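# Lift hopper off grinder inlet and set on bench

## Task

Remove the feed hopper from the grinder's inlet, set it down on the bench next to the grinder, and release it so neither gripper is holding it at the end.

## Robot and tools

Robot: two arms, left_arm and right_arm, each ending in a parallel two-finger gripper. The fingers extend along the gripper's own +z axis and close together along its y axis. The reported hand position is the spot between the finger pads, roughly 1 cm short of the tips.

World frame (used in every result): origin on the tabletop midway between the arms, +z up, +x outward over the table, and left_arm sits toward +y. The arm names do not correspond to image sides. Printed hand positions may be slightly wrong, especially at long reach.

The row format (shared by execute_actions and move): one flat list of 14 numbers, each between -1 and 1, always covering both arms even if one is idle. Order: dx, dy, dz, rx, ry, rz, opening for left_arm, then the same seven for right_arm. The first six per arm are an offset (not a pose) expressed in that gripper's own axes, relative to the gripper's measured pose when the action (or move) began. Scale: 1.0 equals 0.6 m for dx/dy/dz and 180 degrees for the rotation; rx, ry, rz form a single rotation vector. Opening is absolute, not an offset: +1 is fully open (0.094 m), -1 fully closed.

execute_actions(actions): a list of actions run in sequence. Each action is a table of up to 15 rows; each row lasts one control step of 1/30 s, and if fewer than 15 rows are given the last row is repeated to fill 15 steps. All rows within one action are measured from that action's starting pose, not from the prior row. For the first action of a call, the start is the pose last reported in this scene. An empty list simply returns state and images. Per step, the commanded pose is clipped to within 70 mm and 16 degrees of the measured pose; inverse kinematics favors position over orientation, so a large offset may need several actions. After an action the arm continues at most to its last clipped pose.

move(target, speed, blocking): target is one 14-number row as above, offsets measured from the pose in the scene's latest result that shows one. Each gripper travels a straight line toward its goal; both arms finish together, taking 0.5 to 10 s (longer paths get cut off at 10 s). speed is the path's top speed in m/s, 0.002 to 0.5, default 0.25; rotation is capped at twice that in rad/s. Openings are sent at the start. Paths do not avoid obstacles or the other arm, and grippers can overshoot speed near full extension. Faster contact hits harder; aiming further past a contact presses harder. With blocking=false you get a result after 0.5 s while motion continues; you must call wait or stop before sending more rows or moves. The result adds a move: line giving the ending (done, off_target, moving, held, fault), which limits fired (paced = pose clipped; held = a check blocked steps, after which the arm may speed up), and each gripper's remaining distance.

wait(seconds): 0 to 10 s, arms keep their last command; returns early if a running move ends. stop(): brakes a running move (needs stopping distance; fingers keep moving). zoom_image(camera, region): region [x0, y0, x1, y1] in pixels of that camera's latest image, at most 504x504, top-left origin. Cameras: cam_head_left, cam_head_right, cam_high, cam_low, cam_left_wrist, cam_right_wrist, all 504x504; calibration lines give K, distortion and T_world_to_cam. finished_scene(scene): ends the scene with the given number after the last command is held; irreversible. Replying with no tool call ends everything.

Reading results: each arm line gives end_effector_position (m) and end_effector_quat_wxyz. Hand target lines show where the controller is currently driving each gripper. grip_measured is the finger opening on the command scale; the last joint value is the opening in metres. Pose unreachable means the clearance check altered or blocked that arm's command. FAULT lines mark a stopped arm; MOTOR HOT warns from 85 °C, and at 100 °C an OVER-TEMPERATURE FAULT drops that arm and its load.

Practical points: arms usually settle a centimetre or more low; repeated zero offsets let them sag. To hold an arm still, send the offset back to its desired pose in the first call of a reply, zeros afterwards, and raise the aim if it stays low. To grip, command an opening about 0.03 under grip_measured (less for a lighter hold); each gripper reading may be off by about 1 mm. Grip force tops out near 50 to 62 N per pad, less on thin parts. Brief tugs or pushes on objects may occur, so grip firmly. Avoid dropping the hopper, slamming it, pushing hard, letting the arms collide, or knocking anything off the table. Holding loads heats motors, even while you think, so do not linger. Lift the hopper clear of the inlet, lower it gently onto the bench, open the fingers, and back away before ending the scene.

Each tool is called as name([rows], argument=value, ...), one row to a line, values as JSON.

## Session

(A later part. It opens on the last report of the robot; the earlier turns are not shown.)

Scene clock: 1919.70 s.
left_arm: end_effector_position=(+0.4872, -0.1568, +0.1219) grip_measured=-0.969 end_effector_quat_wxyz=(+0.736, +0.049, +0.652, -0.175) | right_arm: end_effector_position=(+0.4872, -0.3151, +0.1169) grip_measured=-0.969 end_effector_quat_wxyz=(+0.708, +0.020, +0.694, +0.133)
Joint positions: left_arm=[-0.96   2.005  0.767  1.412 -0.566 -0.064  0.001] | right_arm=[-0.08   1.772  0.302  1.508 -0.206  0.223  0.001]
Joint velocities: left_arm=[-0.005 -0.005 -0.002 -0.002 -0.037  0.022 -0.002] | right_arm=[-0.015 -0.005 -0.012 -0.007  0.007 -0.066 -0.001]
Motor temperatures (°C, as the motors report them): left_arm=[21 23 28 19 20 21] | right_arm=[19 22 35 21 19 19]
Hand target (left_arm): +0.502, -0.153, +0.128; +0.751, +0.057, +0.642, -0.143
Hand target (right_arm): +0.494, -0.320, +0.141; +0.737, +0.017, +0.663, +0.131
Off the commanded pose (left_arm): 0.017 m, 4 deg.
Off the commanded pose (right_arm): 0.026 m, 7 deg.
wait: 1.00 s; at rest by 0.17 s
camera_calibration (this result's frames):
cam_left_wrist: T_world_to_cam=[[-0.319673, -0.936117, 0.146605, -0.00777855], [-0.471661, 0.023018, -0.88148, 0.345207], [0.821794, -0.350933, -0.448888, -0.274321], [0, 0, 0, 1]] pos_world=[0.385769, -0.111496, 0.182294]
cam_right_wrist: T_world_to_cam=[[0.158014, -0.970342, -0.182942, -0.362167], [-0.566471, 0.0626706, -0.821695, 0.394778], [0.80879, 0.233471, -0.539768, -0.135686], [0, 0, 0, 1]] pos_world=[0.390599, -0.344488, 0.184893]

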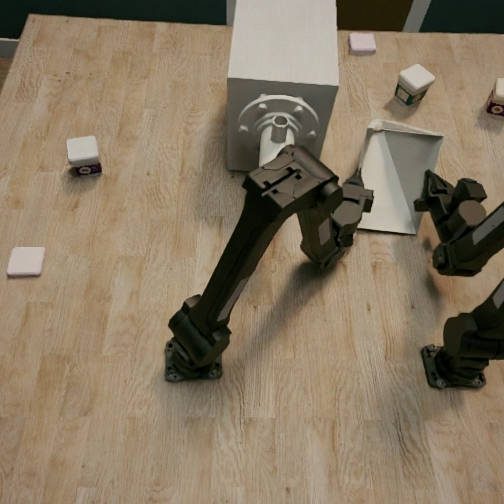

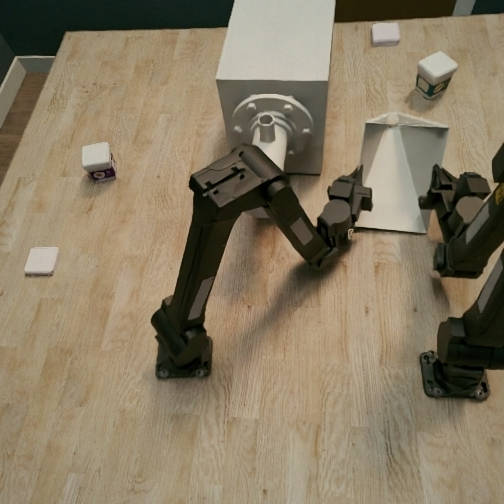

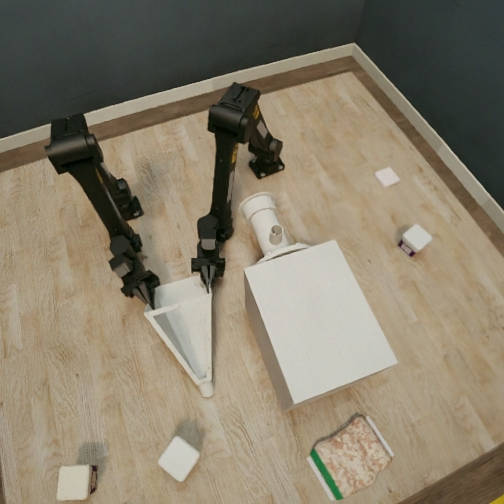

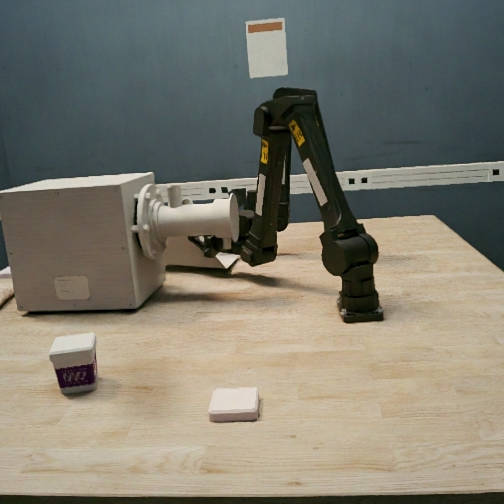

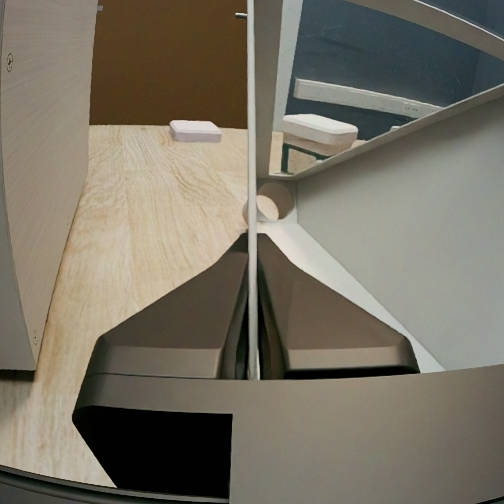

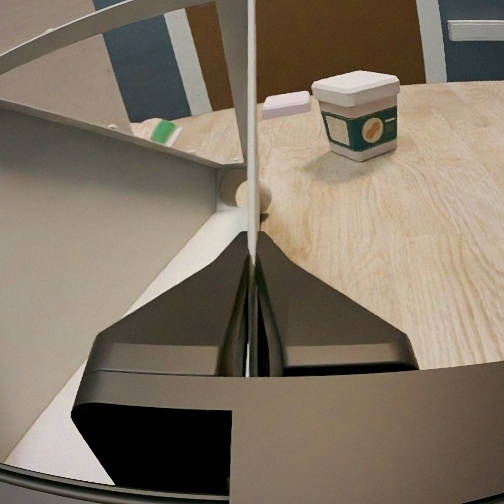

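execute_actions([
  [[-0.0088,0.0124,0.0233,-0.009,-0.011,0.022,-1,-0.0410,-0.0011,0.0114,-0.006,-0.027,-0.005,-1],[-0.0076,0.0126,0.0231,-0.009,-0.011,0.022,-1,-0.0396,-0.0014,0.0114,-0.006,-0.027,-0.005,-1],[-0.0063,0.0128,0.0229,-0.009,-0.011,0.022,-1,-0.0383,-0.0017,0.0113,-0.006,-0.027,-0.005,-1],[-0.0051,0.0130,0.0227,-0.009,-0.011,0.022,-1,-0.0369,-0.0020,0.0113,-0.006,-0.027,-0.005,-1],[-0.0039,0.0132,0.0226,-0.009,-0.011,0.022,-1,-0.0355,-0.0023,0.0112,-0.006,-0.027,-0.005,-1],[-0.0027,0.0134,0.0224,-0.009,-0.011,0.022,-1,-0.0342,-0.0026,0.0112,-0.006,-0.027,-0.005,-1],[-0.0014,0.0136,0.0222,-0.009,-0.011,0.022,-1,-0.0328,-0.0029,0.0111,-0.006,-0.027,-0.005,-1],[-0.0002,0.0138,0.0220,-0.009,-0.011,0.022,-1,-0.0314,-0.0032,0.0111,-0.006,-0.027,-0.005,-1],[0.0010,0.0140,0.0218,-0.009,-0.011,0.022,-1,-0.0301,-0.0035,0.0110,-0.006,-0.027,-0.005,-1],[0.0022,0.0142,0.0216,-0.009,-0.011,0.022,-1,-0.0287,-0.0038,0.0110,-0.006,-0.027,-0.005,-1],[0.0035,0.0144,0.0215,-0.009,-0.011,0.022,-1,-0.0273,-0.0041,0.0109,-0.006,-0.027,-0.005,-1],[0.0047,0.0146,0.0213,-0.009,-0.011,0.022,-1,-0.0260,-0.0044,0.0109,-0.006,-0.027,-0.005,-1],[0.0059,0.0148,0.0211,-0.009,-0.011,0.022,-1,-0.0246,-0.0047,0.0108,-0.006,-0.027,-0.005,-1]],
])

wait(seconds=1)

zoom_image(camera="cam_low", region=[130, 170, 330, 310])

Scene clock: 1945.87 s.
left_arm: end_effector_position=(+0.4872, -0.1570, +0.1168) grip_measured=-0.969 end_effector_quat_wxyz=(+0.740, +0.051, +0.648, -0.173) | right_arm: end_effector_position=(+0.4866, -0.3152, +0.1102) grip_measured=-0.969 end_effector_quat_wxyz=(+0.702, +0.018, +0.699, +0.136)
Joint positions: left_arm=[-0.96   2.03   0.772  1.444 -0.566 -0.05   0.001] | right_arm=[-0.085  1.791  0.302  1.513 -0.219  0.223  0.001]
Joint velocities: left_arm=[-0.015  0.034  0.007  0.051  0.022 -0.007 -0.001] | right_arm=[-0.005  0.034  0.012  0.017 -0.007  0.051 -0.001]
Motor temperatures (°C, as the motors report them): left_arm=[21 23 28 19 20 21] | right_arm=[19 22 35 20 19 19]
Hand target (left_arm): +0.502, -0.152, +0.119; +0.753, +0.058, +0.640, -0.142
Hand target (right_arm): +0.493, -0.320, +0.131; +0.729, +0.014, +0.672, +0.131
Off the commanded pose (left_arm): 0.016 m, 4 deg.
Off the commanded pose (right_arm): 0.023 m, 6 deg.
joint sent to its limit (right arm) — the command would take joint 4 (wrist pitch) past its upper limit, so that joint was sent only as far as its limit.
camera_calibration (this result's frames):
cam_left_wrist: T_world_to_cam=[[-0.320227, -0.936943, 0.139974, -0.00628498], [-0.460978, 0.0250305, -0.887059, 0.336465], [0.82762, -0.348585, -0.439925, -0.280212], [0, 0, 0, 1]] pos_world=[0.384999, -0.111988, 0.176071]
cam_right_wrist: T_world_to_cam=[[0.163246, -0.969002, -0.185435, -0.365232], [-0.578188, 0.0583309, -0.813816, 0.392367], [0.799405, 0.240069, -0.550743, -0.130901], [0, 0, 0, 1]] pos_world=[0.391129, -0.345373, 0.179495]

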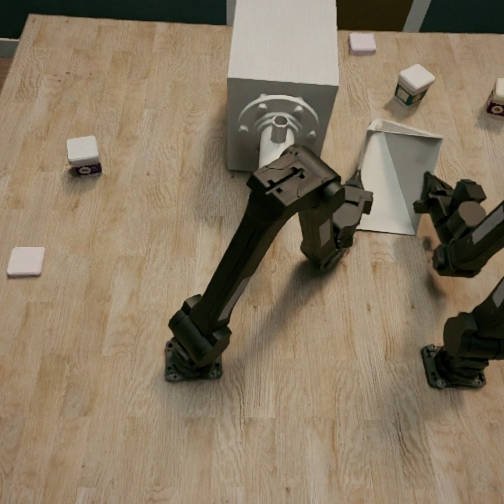

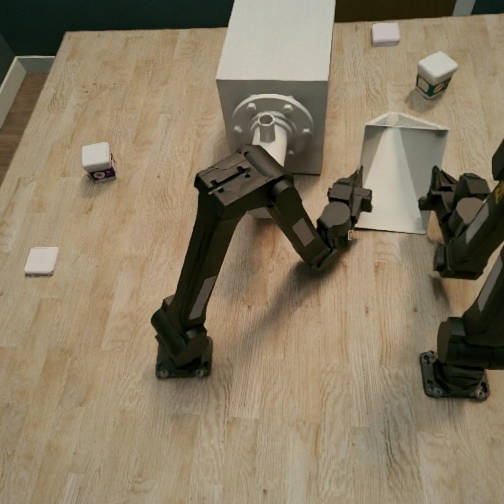

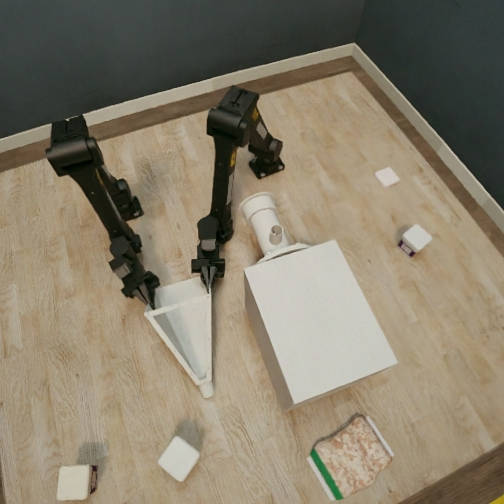

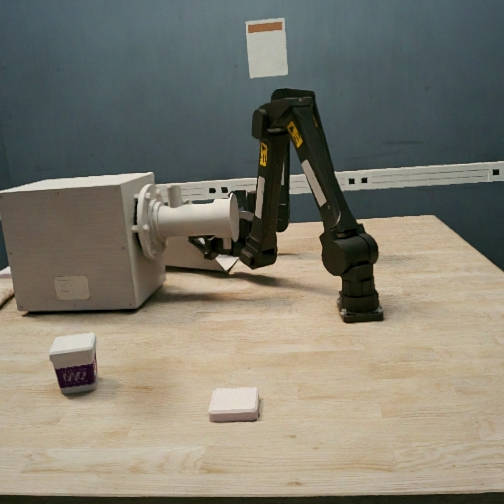

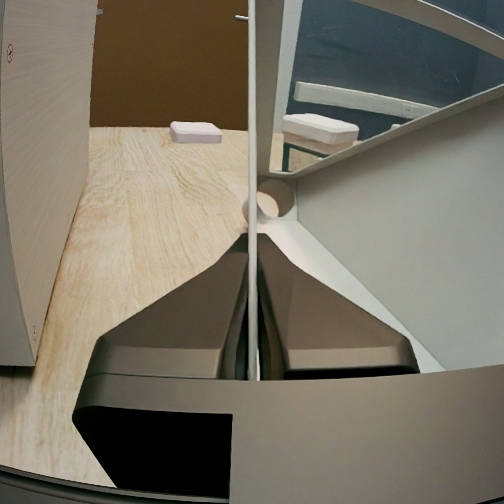

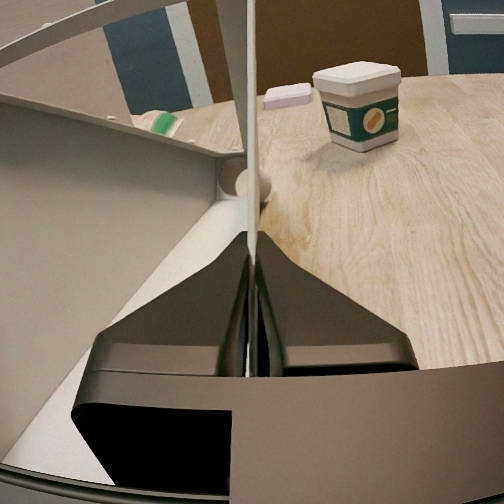

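Scene clock: 1946.87 s.
left_arm: end_effector_position=(+0.4872, -0.1570, +0.1165) grip_measured=-0.969 end_effector_quat_wxyz=(+0.741, +0.052, +0.647, -0.173) | right_arm: end_effector_position=(+0.4866, -0.3152, +0.1099) grip_measured=-0.969 end_effector_quat_wxyz=(+0.702, +0.018, +0.699, +0.136)
Joint positions: left_arm=[-0.96   2.031  0.772  1.446 -0.566 -0.049  0.001] | right_arm=[-0.085  1.791  0.302  1.513 -0.219  0.223  0.001]
Joint velocities: left_arm=[-0.005 -0.005  0.002  0.002 -0.007 -0.007 -0.   ] | right_arm=[-0.015  0.015 -0.007 -0.017 -0.051  0.007 -0.   ]
Motor temperatures (°C, as the motors report them): left_arm=[21 23 28 19 20 21] | right_arm=[19 22 35 20 19 19]
Hand target (left_arm): +0.502, -0.152, +0.119; +0.753, +0.058, +0.640, -0.141
Hand target (right_arm): +0.493, -0.320, +0.131; +0.729, +0.014, +0.672, +0.131
Off the commanded pose (left_arm): 0.016 m, 4 deg.
Off the commanded pose (right_arm): 0.023 m, 6 deg.
wait: 1.00 s; at rest by 0.17 s
camera_calibration (this result's frames):
cam_left_wrist: T_world_to_cam=[[-0.320135, -0.937137, 0.138879, -0.00620108], [-0.460148, 0.0256721, -0.887471, 0.335934], [0.828117, -0.348015, -0.43944, -0.280582], [0, 0, 0, 1]] pos_world=[0.384949, -0.112082, 0.175693]
cam_right_wrist: T_world_to_cam=[[0.163176, -0.968998, -0.185517, -0.365227], [-0.578498, 0.0583477, -0.813594, 0.392302], [0.799195, 0.24008, -0.551043, -0.130875], [0, 0, 0, 1]] pos_world=[0.391137, -0.345373, 0.179301]

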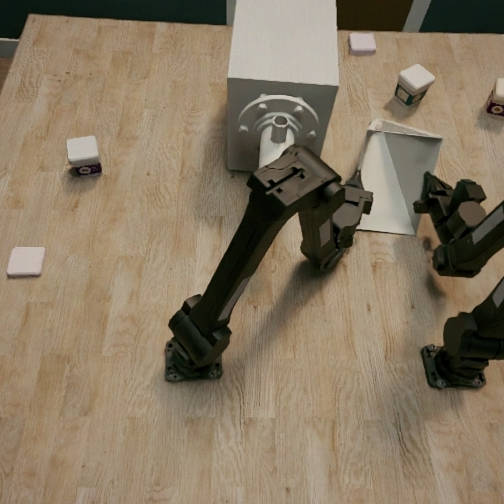

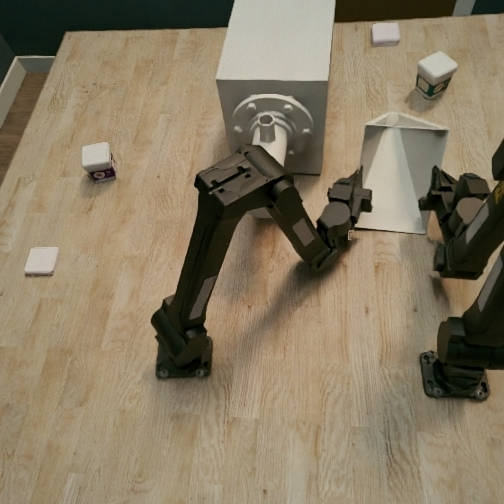

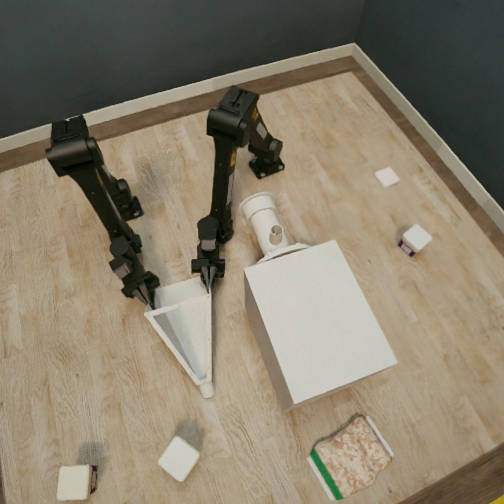

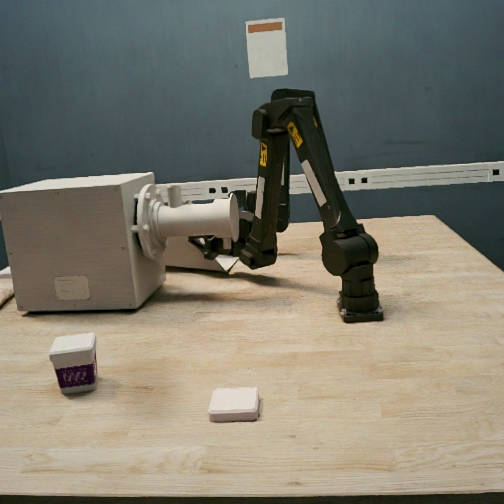

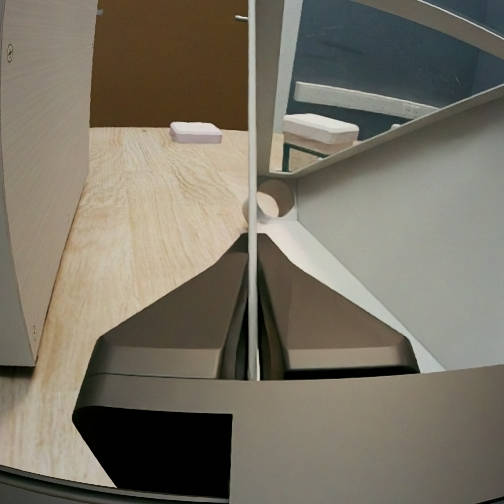

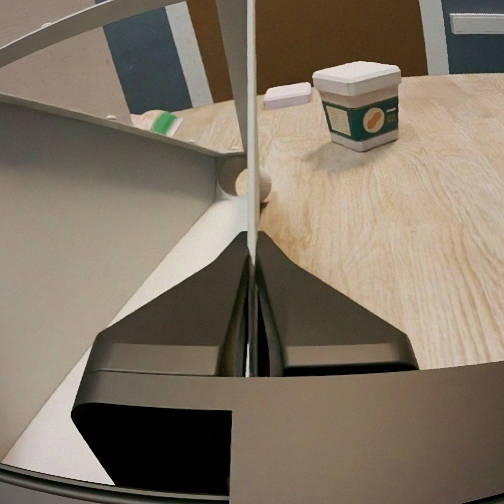

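Region (130, 170, 330, 310) of cam_low's 504x504 image, scaled by 2.520, with more detail than that image has; it fills the top 353 rows of this view, and the rest is white.

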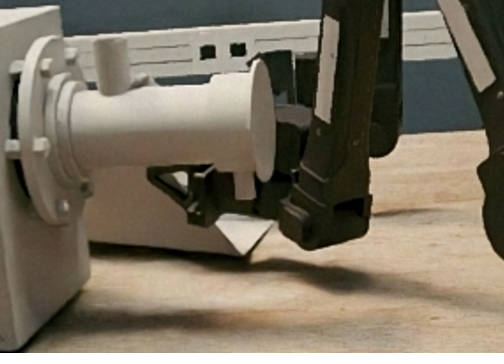

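execute_actions([
  [[-0.0029,0.0145,0.0219,-0.008,-0.008,0.021,-1,-0.0362,-0.0019,0.0100,-0.005,-0.024,-0.005,-1],[-0.0017,0.0147,0.0217,-0.008,-0.008,0.021,-1,-0.0348,-0.0022,0.0100,-0.005,-0.024,-0.005,-1],[-0.0005,0.0149,0.0215,-0.008,-0.008,0.021,-1,-0.0335,-0.0025,0.0099,-0.005,-0.024,-0.005,-1],[0.0008,0.0150,0.0213,-0.008,-0.008,0.021,-1,-0.0321,-0.0028,0.0099,-0.005,-0.024,-0.005,-1],[0.0020,0.0152,0.0211,-0.008,-0.008,0.021,-1,-0.0307,-0.0031,0.0099,-0.005,-0.024,-0.005,-1],[0.0032,0.0154,0.0209,-0.008,-0.008,0.021,-1,-0.0294,-0.0034,0.0098,-0.005,-0.024,-0.005,-1],[0.0044,0.0156,0.0208,-0.008,-0.008,0.021,-1,-0.0280,-0.0037,0.0098,-0.005,-0.024,-0.005,-1],[0.0057,0.0158,0.0206,-0.008,-0.008,0.021,-1,-0.0266,-0.0040,0.0098,-0.005,-0.024,-0.005,-1],[0.0069,0.0160,0.0204,-0.008,-0.008,0.021,-1,-0.0253,-0.0043,0.0097,-0.005,-0.024,-0.005,-1],[0.0081,0.0161,0.0202,-0.008,-0.008,0.021,-1,-0.0239,-0.0046,0.0097,-0.005,-0.024,-0.005,-1],[0.0093,0.0163,0.0200,-0.008,-0.008,0.021,-1,-0.0225,-0.0049,0.0097,-0.005,-0.024,-0.005,-1],[0.0106,0.0165,0.0198,-0.008,-0.008,0.021,-1,-0.0212,-0.0052,0.0096,-0.005,-0.024,-0.005,-1],[0.0118,0.0167,0.0196,-0.008,-0.008,0.021,-1,-0.0198,-0.0055,0.0096,-0.005,-0.024,-0.005,-1]],
])

wait(seconds=1)

zoom_image(camera="cam_low", region=[130, 170, 330, 310])

Scene clock: 1968.80 s.
left_arm: end_effector_position=(+0.4865, -0.1570, +0.1141) grip_measured=-0.969 end_effector_quat_wxyz=(+0.745, +0.051, +0.642, -0.176) | right_arm: end_effector_position=(+0.4860, -0.3151, +0.1083) grip_measured=-0.969 end_effector_quat_wxyz=(+0.702, +0.014, +0.699, +0.138)
Joint positions: left_arm=[-0.96   2.05   0.775  1.478 -0.562 -0.043  0.001] | right_arm=[-0.09   1.802  0.302  1.524 -0.232  0.219  0.001]
Joint velocities: left_arm=[-0.005  0.015 -0.002  0.046 -0.037 -0.022  0.002] | right_arm=[-0.005 -0.015 -0.012  0.022 -0.037  0.022 -0.001]
Motor temperatures (°C, as the motors report them): left_arm=[21 23 27 19 20 21] | right_arm=[19 22 34 20 19 19]
Hand target (left_arm): +0.502, -0.152, +0.110; +0.754, +0.061, +0.639, -0.141
Hand target (right_arm): +0.493, -0.320, +0.121; +0.721, +0.013, +0.680, +0.133
Off the commanded pose (left_arm): 0.017 m, 4 deg.
Off the commanded pose (right_arm): 0.015 m, 4 deg.
joint sent to its limit (right arm) — the command would take joint 4 (wrist pitch) past its upper limit, so that joint was sent only as far as its limit.
camera_calibration (this result's frames):
cam_left_wrist: T_world_to_cam=[[-0.324542, -0.935278, 0.141165, -0.00393042], [-0.448761, 0.0208746, -0.893408, 0.32783], [0.832638, -0.353298, -0.42649, -0.285587], [0, 0, 0, 1]] pos_world=[0.383633, -0.111417, 0.171641]
cam_right_wrist: T_world_to_cam=[[0.17147, -0.968365, -0.181294, -0.369658], [-0.57782, 0.0501947, -0.814619, 0.387792], [0.797949, 0.244438, -0.550934, -0.129369], [0, 0, 0, 1]] pos_world=[0.390689, -0.345807, 0.177612]

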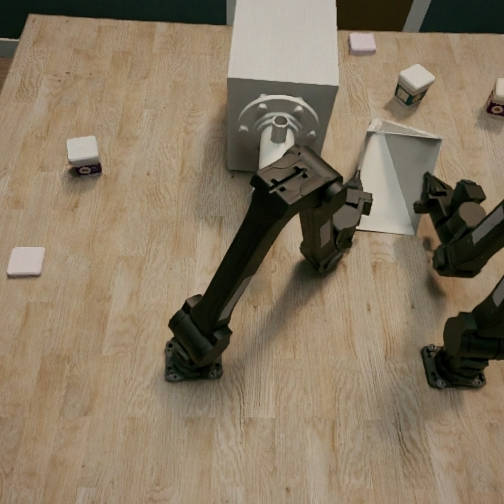

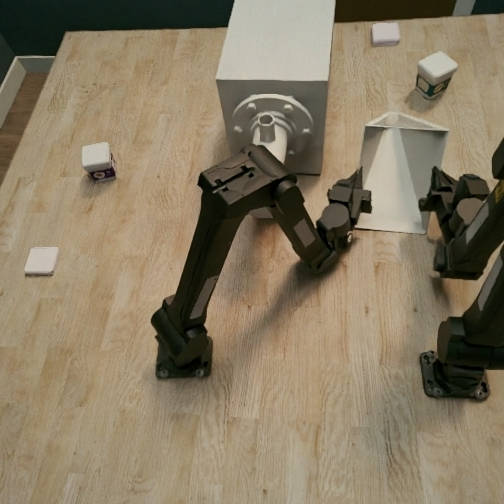

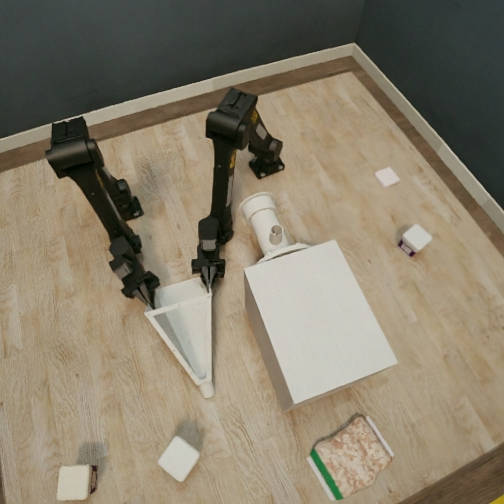

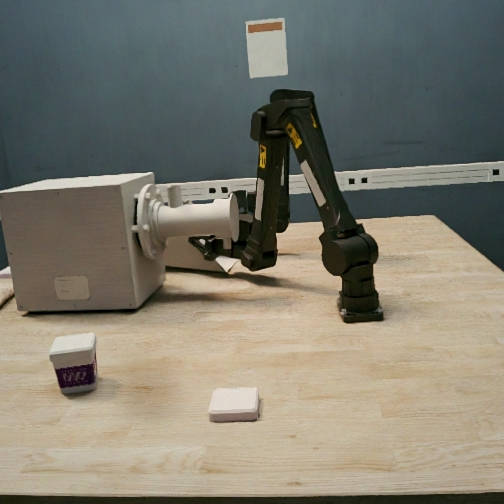

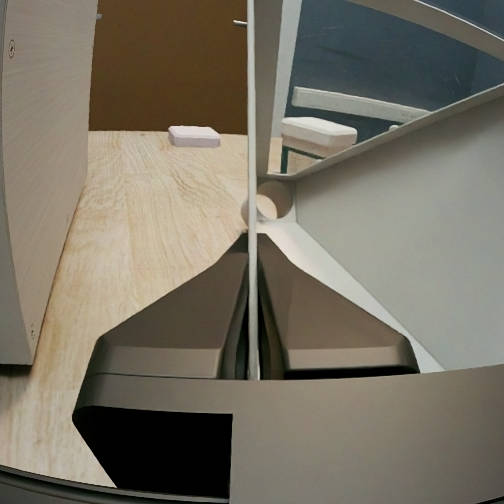

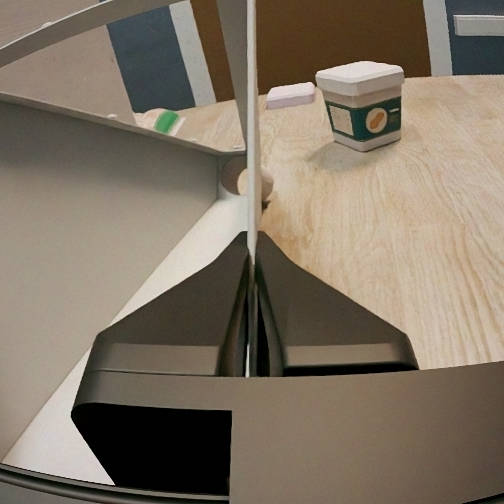

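Scene clock: 1969.80 s.
left_arm: end_effector_position=(+0.4865, -0.1570, +0.1141) grip_measured=-0.969 end_effector_quat_wxyz=(+0.745, +0.051, +0.642, -0.176) | right_arm: end_effector_position=(+0.4860, -0.3151, +0.1084) grip_measured=-0.969 end_effector_quat_wxyz=(+0.702, +0.014, +0.698, +0.137)
Joint positions: left_arm=[-0.96   2.05   0.775  1.479 -0.562 -0.043  0.001] | right_arm=[-0.09   1.802  0.302  1.525 -0.233  0.218  0.001]
Joint velocities: left_arm=[ 0.005 -0.005 -0.007 -0.007  0.051 -0.037 -0.   ] | right_arm=[-0.005  0.015  0.002  0.007 -0.037 -0.051 -0.001]
Motor temperatures (°C, as the motors report them): left_arm=[21 23 27 19 20 21] | right_arm=[19 22 34 20 19 19]
Hand target (left_arm): +0.502, -0.152, +0.110; +0.754, +0.061, +0.639, -0.141
Hand target (right_arm): +0.493, -0.320, +0.121; +0.721, +0.013, +0.680, +0.133
Off the commanded pose (left_arm): 0.017 m, 4 deg.
Off the commanded pose (right_arm): 0.015 m, 4 deg.
wait: 1.00 s; at rest by 0.17 s
camera_calibration (this result's frames):
cam_left_wrist: T_world_to_cam=[[-0.324645, -0.935153, 0.141756, -0.00395346], [-0.448111, 0.020085, -0.893752, 0.327464], [0.832948, -0.353675, -0.425572, -0.285926], [0, 0, 0, 1]] pos_world=[0.383618, -0.111399, 0.17155]
cam_right_wrist: T_world_to_cam=[[0.171915, -0.968444, -0.180448, -0.369909], [-0.577421, 0.0493469, -0.814954, 0.387431], [0.798142, 0.244297, -0.550716, -0.129486], [0, 0, 0, 1]] pos_world=[0.390651, -0.345722, 0.177679]

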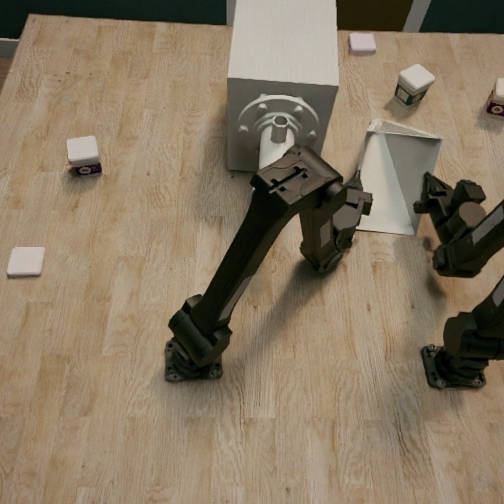

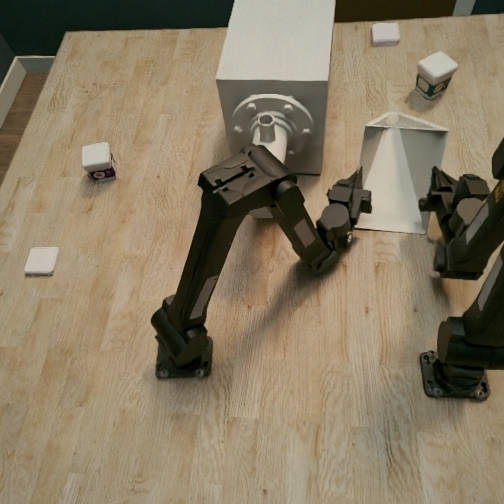

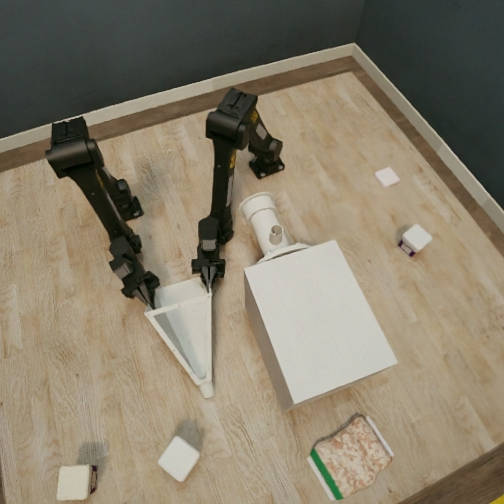

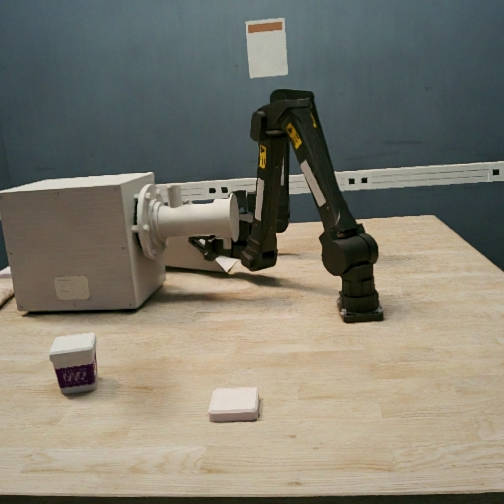

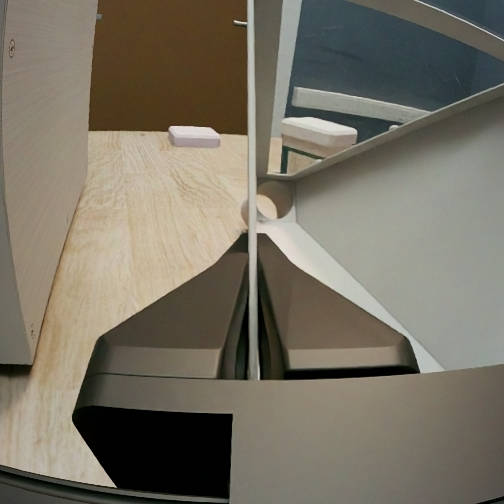

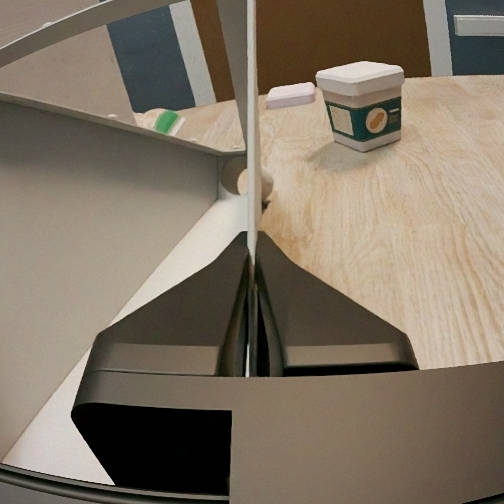

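Region (130, 170, 330, 310) of cam_low's 504x504 image, scaled by 2.520, with more detail than that image has; it fills the top 353 rows of this view, and the rest is white.

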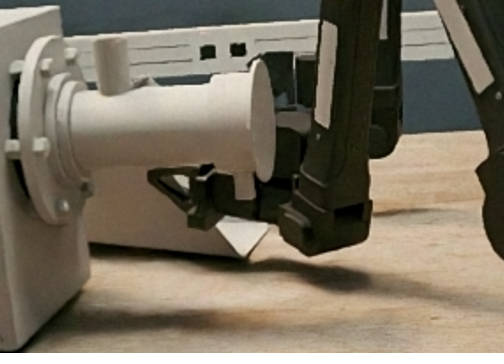

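execute_actions([
  [[0.0080,0.0173,0.0206,-0.008,-0.006,0.021,-1,-0.0224,-0.0054,0.0106,-0.004,-0.015,-0.003,-1],[0.0060,0.0154,0.0191,-0.007,-0.006,0.019,-1,-0.0221,-0.0046,0.0098,-0.004,-0.014,-0.003,-1],[0.0041,0.0134,0.0176,-0.007,-0.005,0.017,-1,-0.0218,-0.0038,0.0090,-0.003,-0.013,-0.002,-1],[0.0021,0.0115,0.0161,-0.006,-0.005,0.015,-1,-0.0215,-0.0030,0.0082,-0.003,-0.012,-0.002,-1],[0.0002,0.0096,0.0145,-0.005,-0.004,0.014,-1,-0.0212,-0.0022,0.0073,-0.003,-0.011,-0.002,-1],[-0.0018,0.0077,0.0130,-0.004,-0.004,0.012,-1,-0.0209,-0.0014,0.0065,-0.002,-0.010,-0.001,-1],[-0.0037,0.0057,0.0115,-0.004,-0.003,0.010,-1,-0.0206,-0.0006,0.0057,-0.002,-0.009,-0.001,-1],[-0.0057,0.0038,0.0100,-0.003,-0.003,0.008,-1,-0.0203,0.0002,0.0049,-0.002,-0.008,-0.001,-1],[-0.0057,0.0038,0.0100,-0.003,-0.003,0.008,-0.97,-0.0203,0.0002,0.0049,-0.002,-0.008,-0.001,-0.97],[-0.0057,0.0038,0.0100,-0.003,-0.003,0.008,-0.96,-0.0203,0.0002,0.0049,-0.002,-0.008,-0.001,-0.96],[-0.0057,0.0038,0.0100,-0.003,-0.003,0.008,-0.95,-0.0203,0.0002,0.0049,-0.002,-0.008,-0.001,-0.95],[-0.0057,0.0038,0.0100,-0.003,-0.003,0.008,-0.94,-0.0203,0.0002,0.0049,-0.002,-0.008,-0.001,-0.94],[-0.0057,0.0038,0.0100,-0.003,-0.003,0.008,-0.93,-0.0203,0.0002,0.0049,-0.002,-0.008,-0.001,-0.93]],
])

wait(seconds=1)

zoom_image(camera="cam_low", region=[130, 170, 330, 310])

Scene clock: 1990.67 s.
left_arm: end_effector_position=(+0.4867, -0.1570, +0.1118) grip_measured=-0.932 end_effector_quat_wxyz=(+0.744, +0.053, +0.643, -0.173) | right_arm: end_effector_position=(+0.4862, -0.3149, +0.1108) grip_measured=-0.932 end_effector_quat_wxyz=(+0.702, +0.010, +0.698, +0.139)
Joint positions: left_arm=[-0.959  2.054  0.775  1.477 -0.561 -0.039  0.003] | right_arm=[-0.094  1.789  0.302  1.512 -0.243  0.216  0.003]
Joint velocities: left_arm=[-0.015 -0.005  0.002 -0.012 -0.081  0.007  0.001] | right_arm=[ 0.005 -0.093 -0.012  0.002 -0.037 -0.095  0.   ]
Motor temperatures (°C, as the motors report them): left_arm=[21 23 27 19 20 21] | right_arm=[19 22 34 20 19 19]
Hand target (left_arm): +0.492, -0.156, +0.118; +0.750, +0.054, +0.638, -0.164
Hand target (right_arm): +0.489, -0.317, +0.120; +0.711, +0.012, +0.689, +0.138
Off the commanded pose (left_arm): 0.009 m, 1 deg.
Off the commanded pose (right_arm): 0.010 m, 2 deg.
camera_calibration (this result's frames):
cam_left_wrist: T_world_to_cam=[[-0.324089, -0.936324, 0.135147, -0.00327502], [-0.450016, 0.0269252, -0.892615, 0.327315], [0.832137, -0.350105, -0.430086, -0.285547], [0, 0, 0, 1]] pos_world=[0.38385, -0.111851, 0.169799]
cam_right_wrist: T_world_to_cam=[[0.178643, -0.967704, -0.177864, -0.372653], [-0.57711, 0.0433539, -0.815515, 0.387553], [0.796888, 0.248333, -0.550726, -0.126489], [0, 0, 0, 1]] pos_world=[0.39103, -0.346008, 0.180113]

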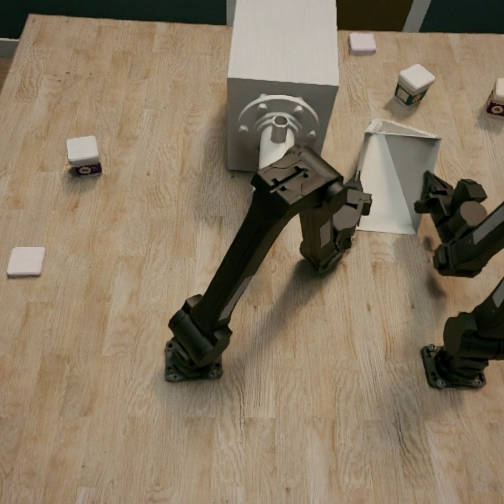

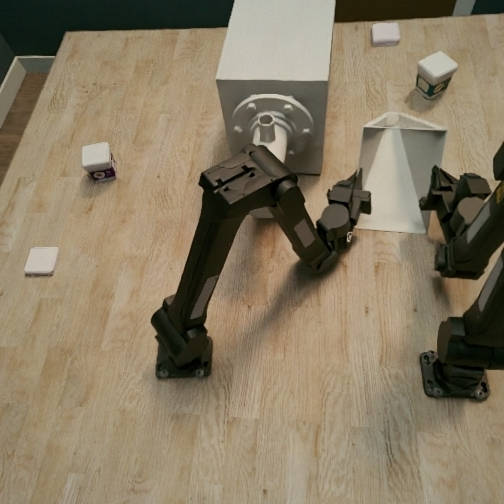

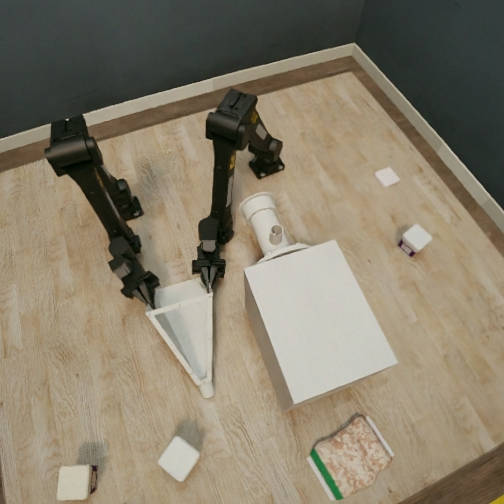

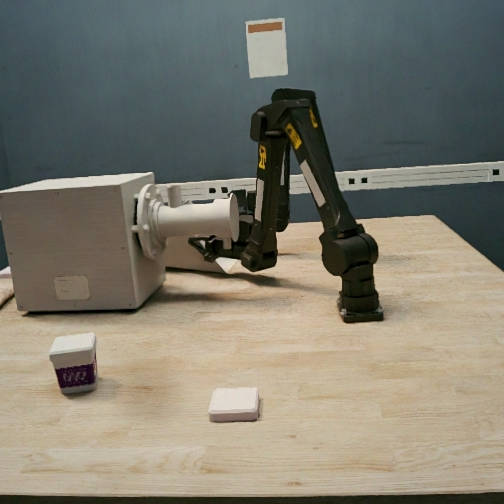

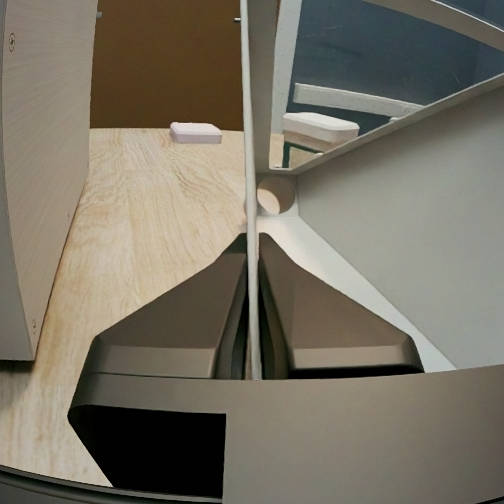

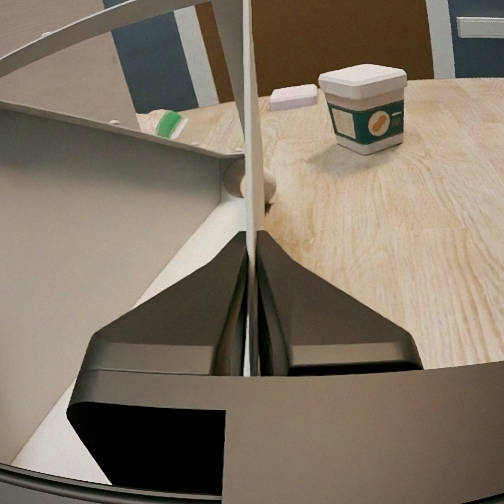

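Scene clock: 1991.67 s.
left_arm: end_effector_position=(+0.4867, -0.1569, +0.1115) grip_measured=-0.931 end_effector_quat_wxyz=(+0.744, +0.054, +0.643, -0.172) | right_arm: end_effector_position=(+0.4864, -0.3152, +0.1145) grip_measured=-0.932 end_effector_quat_wxyz=(+0.705, +0.010, +0.695, +0.138)
Joint positions: left_arm=[-0.959  2.054  0.775  1.476 -0.562 -0.037  0.003] | right_arm=[-0.094  1.78   0.302  1.512 -0.242  0.216  0.003]
Joint velocities: left_arm=[-0.005  0.015 -0.012 -0.002 -0.125 -0.037  0.001] | right_arm=[-0.005 -0.015 -0.002 -0.007 -0.007 -0.095 -0.   ]
Motor temperatures (°C, as the motors report them): left_arm=[21 23 27 19 20 21] | right_arm=[19 22 34 20 19 19]
Hand target (left_arm): +0.492, -0.156, +0.118; +0.750, +0.054, +0.638, -0.164
Hand target (right_arm): +0.489, -0.317, +0.120; +0.711, +0.012, +0.689, +0.138
Off the commanded pose (left_arm): 0.009 m, 1 deg.
Off the commanded pose (right_arm): 0.007 m, 1 deg.
wait: 1.00 s; at rest by 0.23 s
camera_calibration (this result's frames):
cam_left_wrist: T_world_to_cam=[[-0.322608, -0.937264, 0.132137, -0.00360326], [-0.450145, 0.0291176, -0.892481, 0.327507], [0.832643, -0.347402, -0.431298, -0.285376], [0, 0, 0, 1]] pos_world=[0.383879, -0.112054, 0.169688]
cam_right_wrist: T_world_to_cam=[[0.178716, -0.968065, -0.175812, -0.372675], [-0.569877, 0.0438175, -0.820561, 0.387903], [0.80206, 0.246839, -0.543848, -0.128323], [0, 0, 0, 1]] pos_world=[0.390583, -0.346096, 0.182989]

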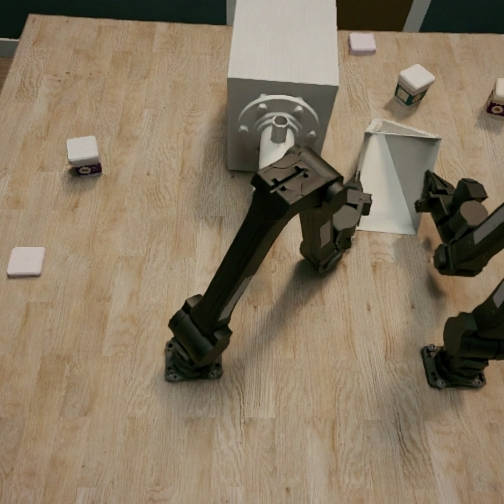

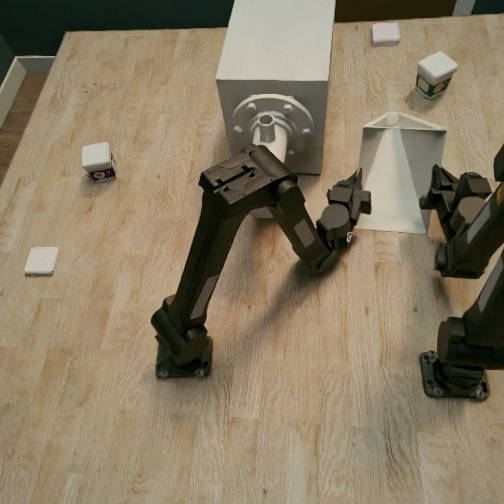

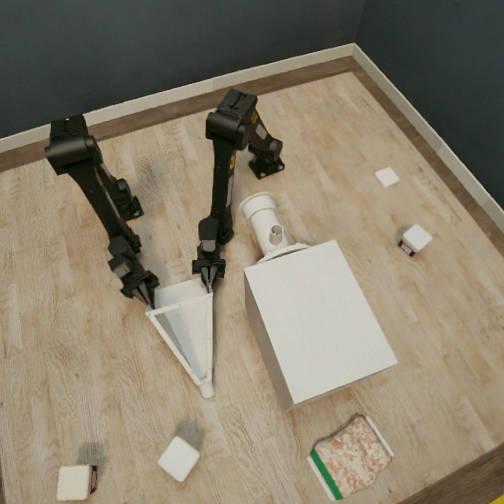

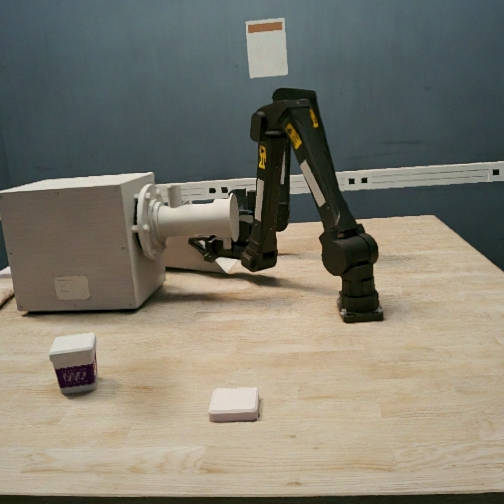

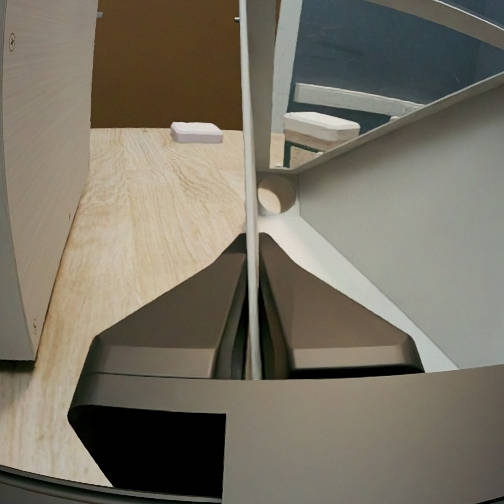

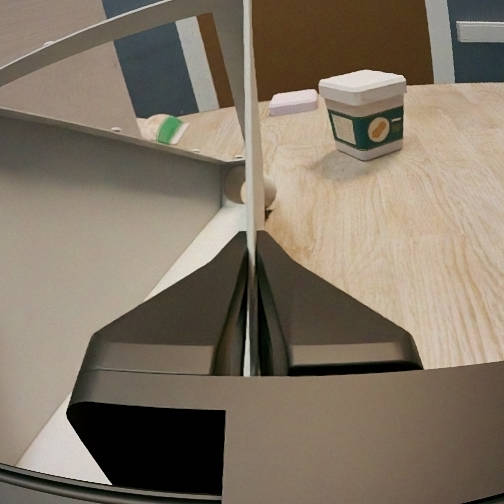

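Region (130, 170, 330, 310) of cam_low's 504x504 image, scaled by 2.520, with more detail than that image has; it fills the top 353 rows of this view, and the rest is white.

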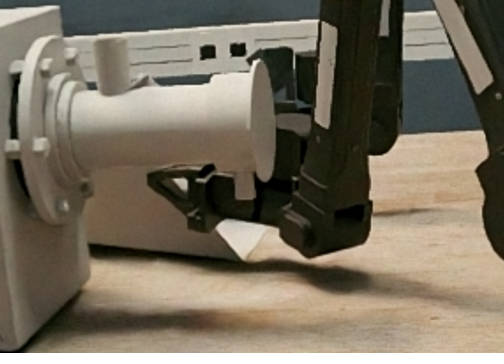

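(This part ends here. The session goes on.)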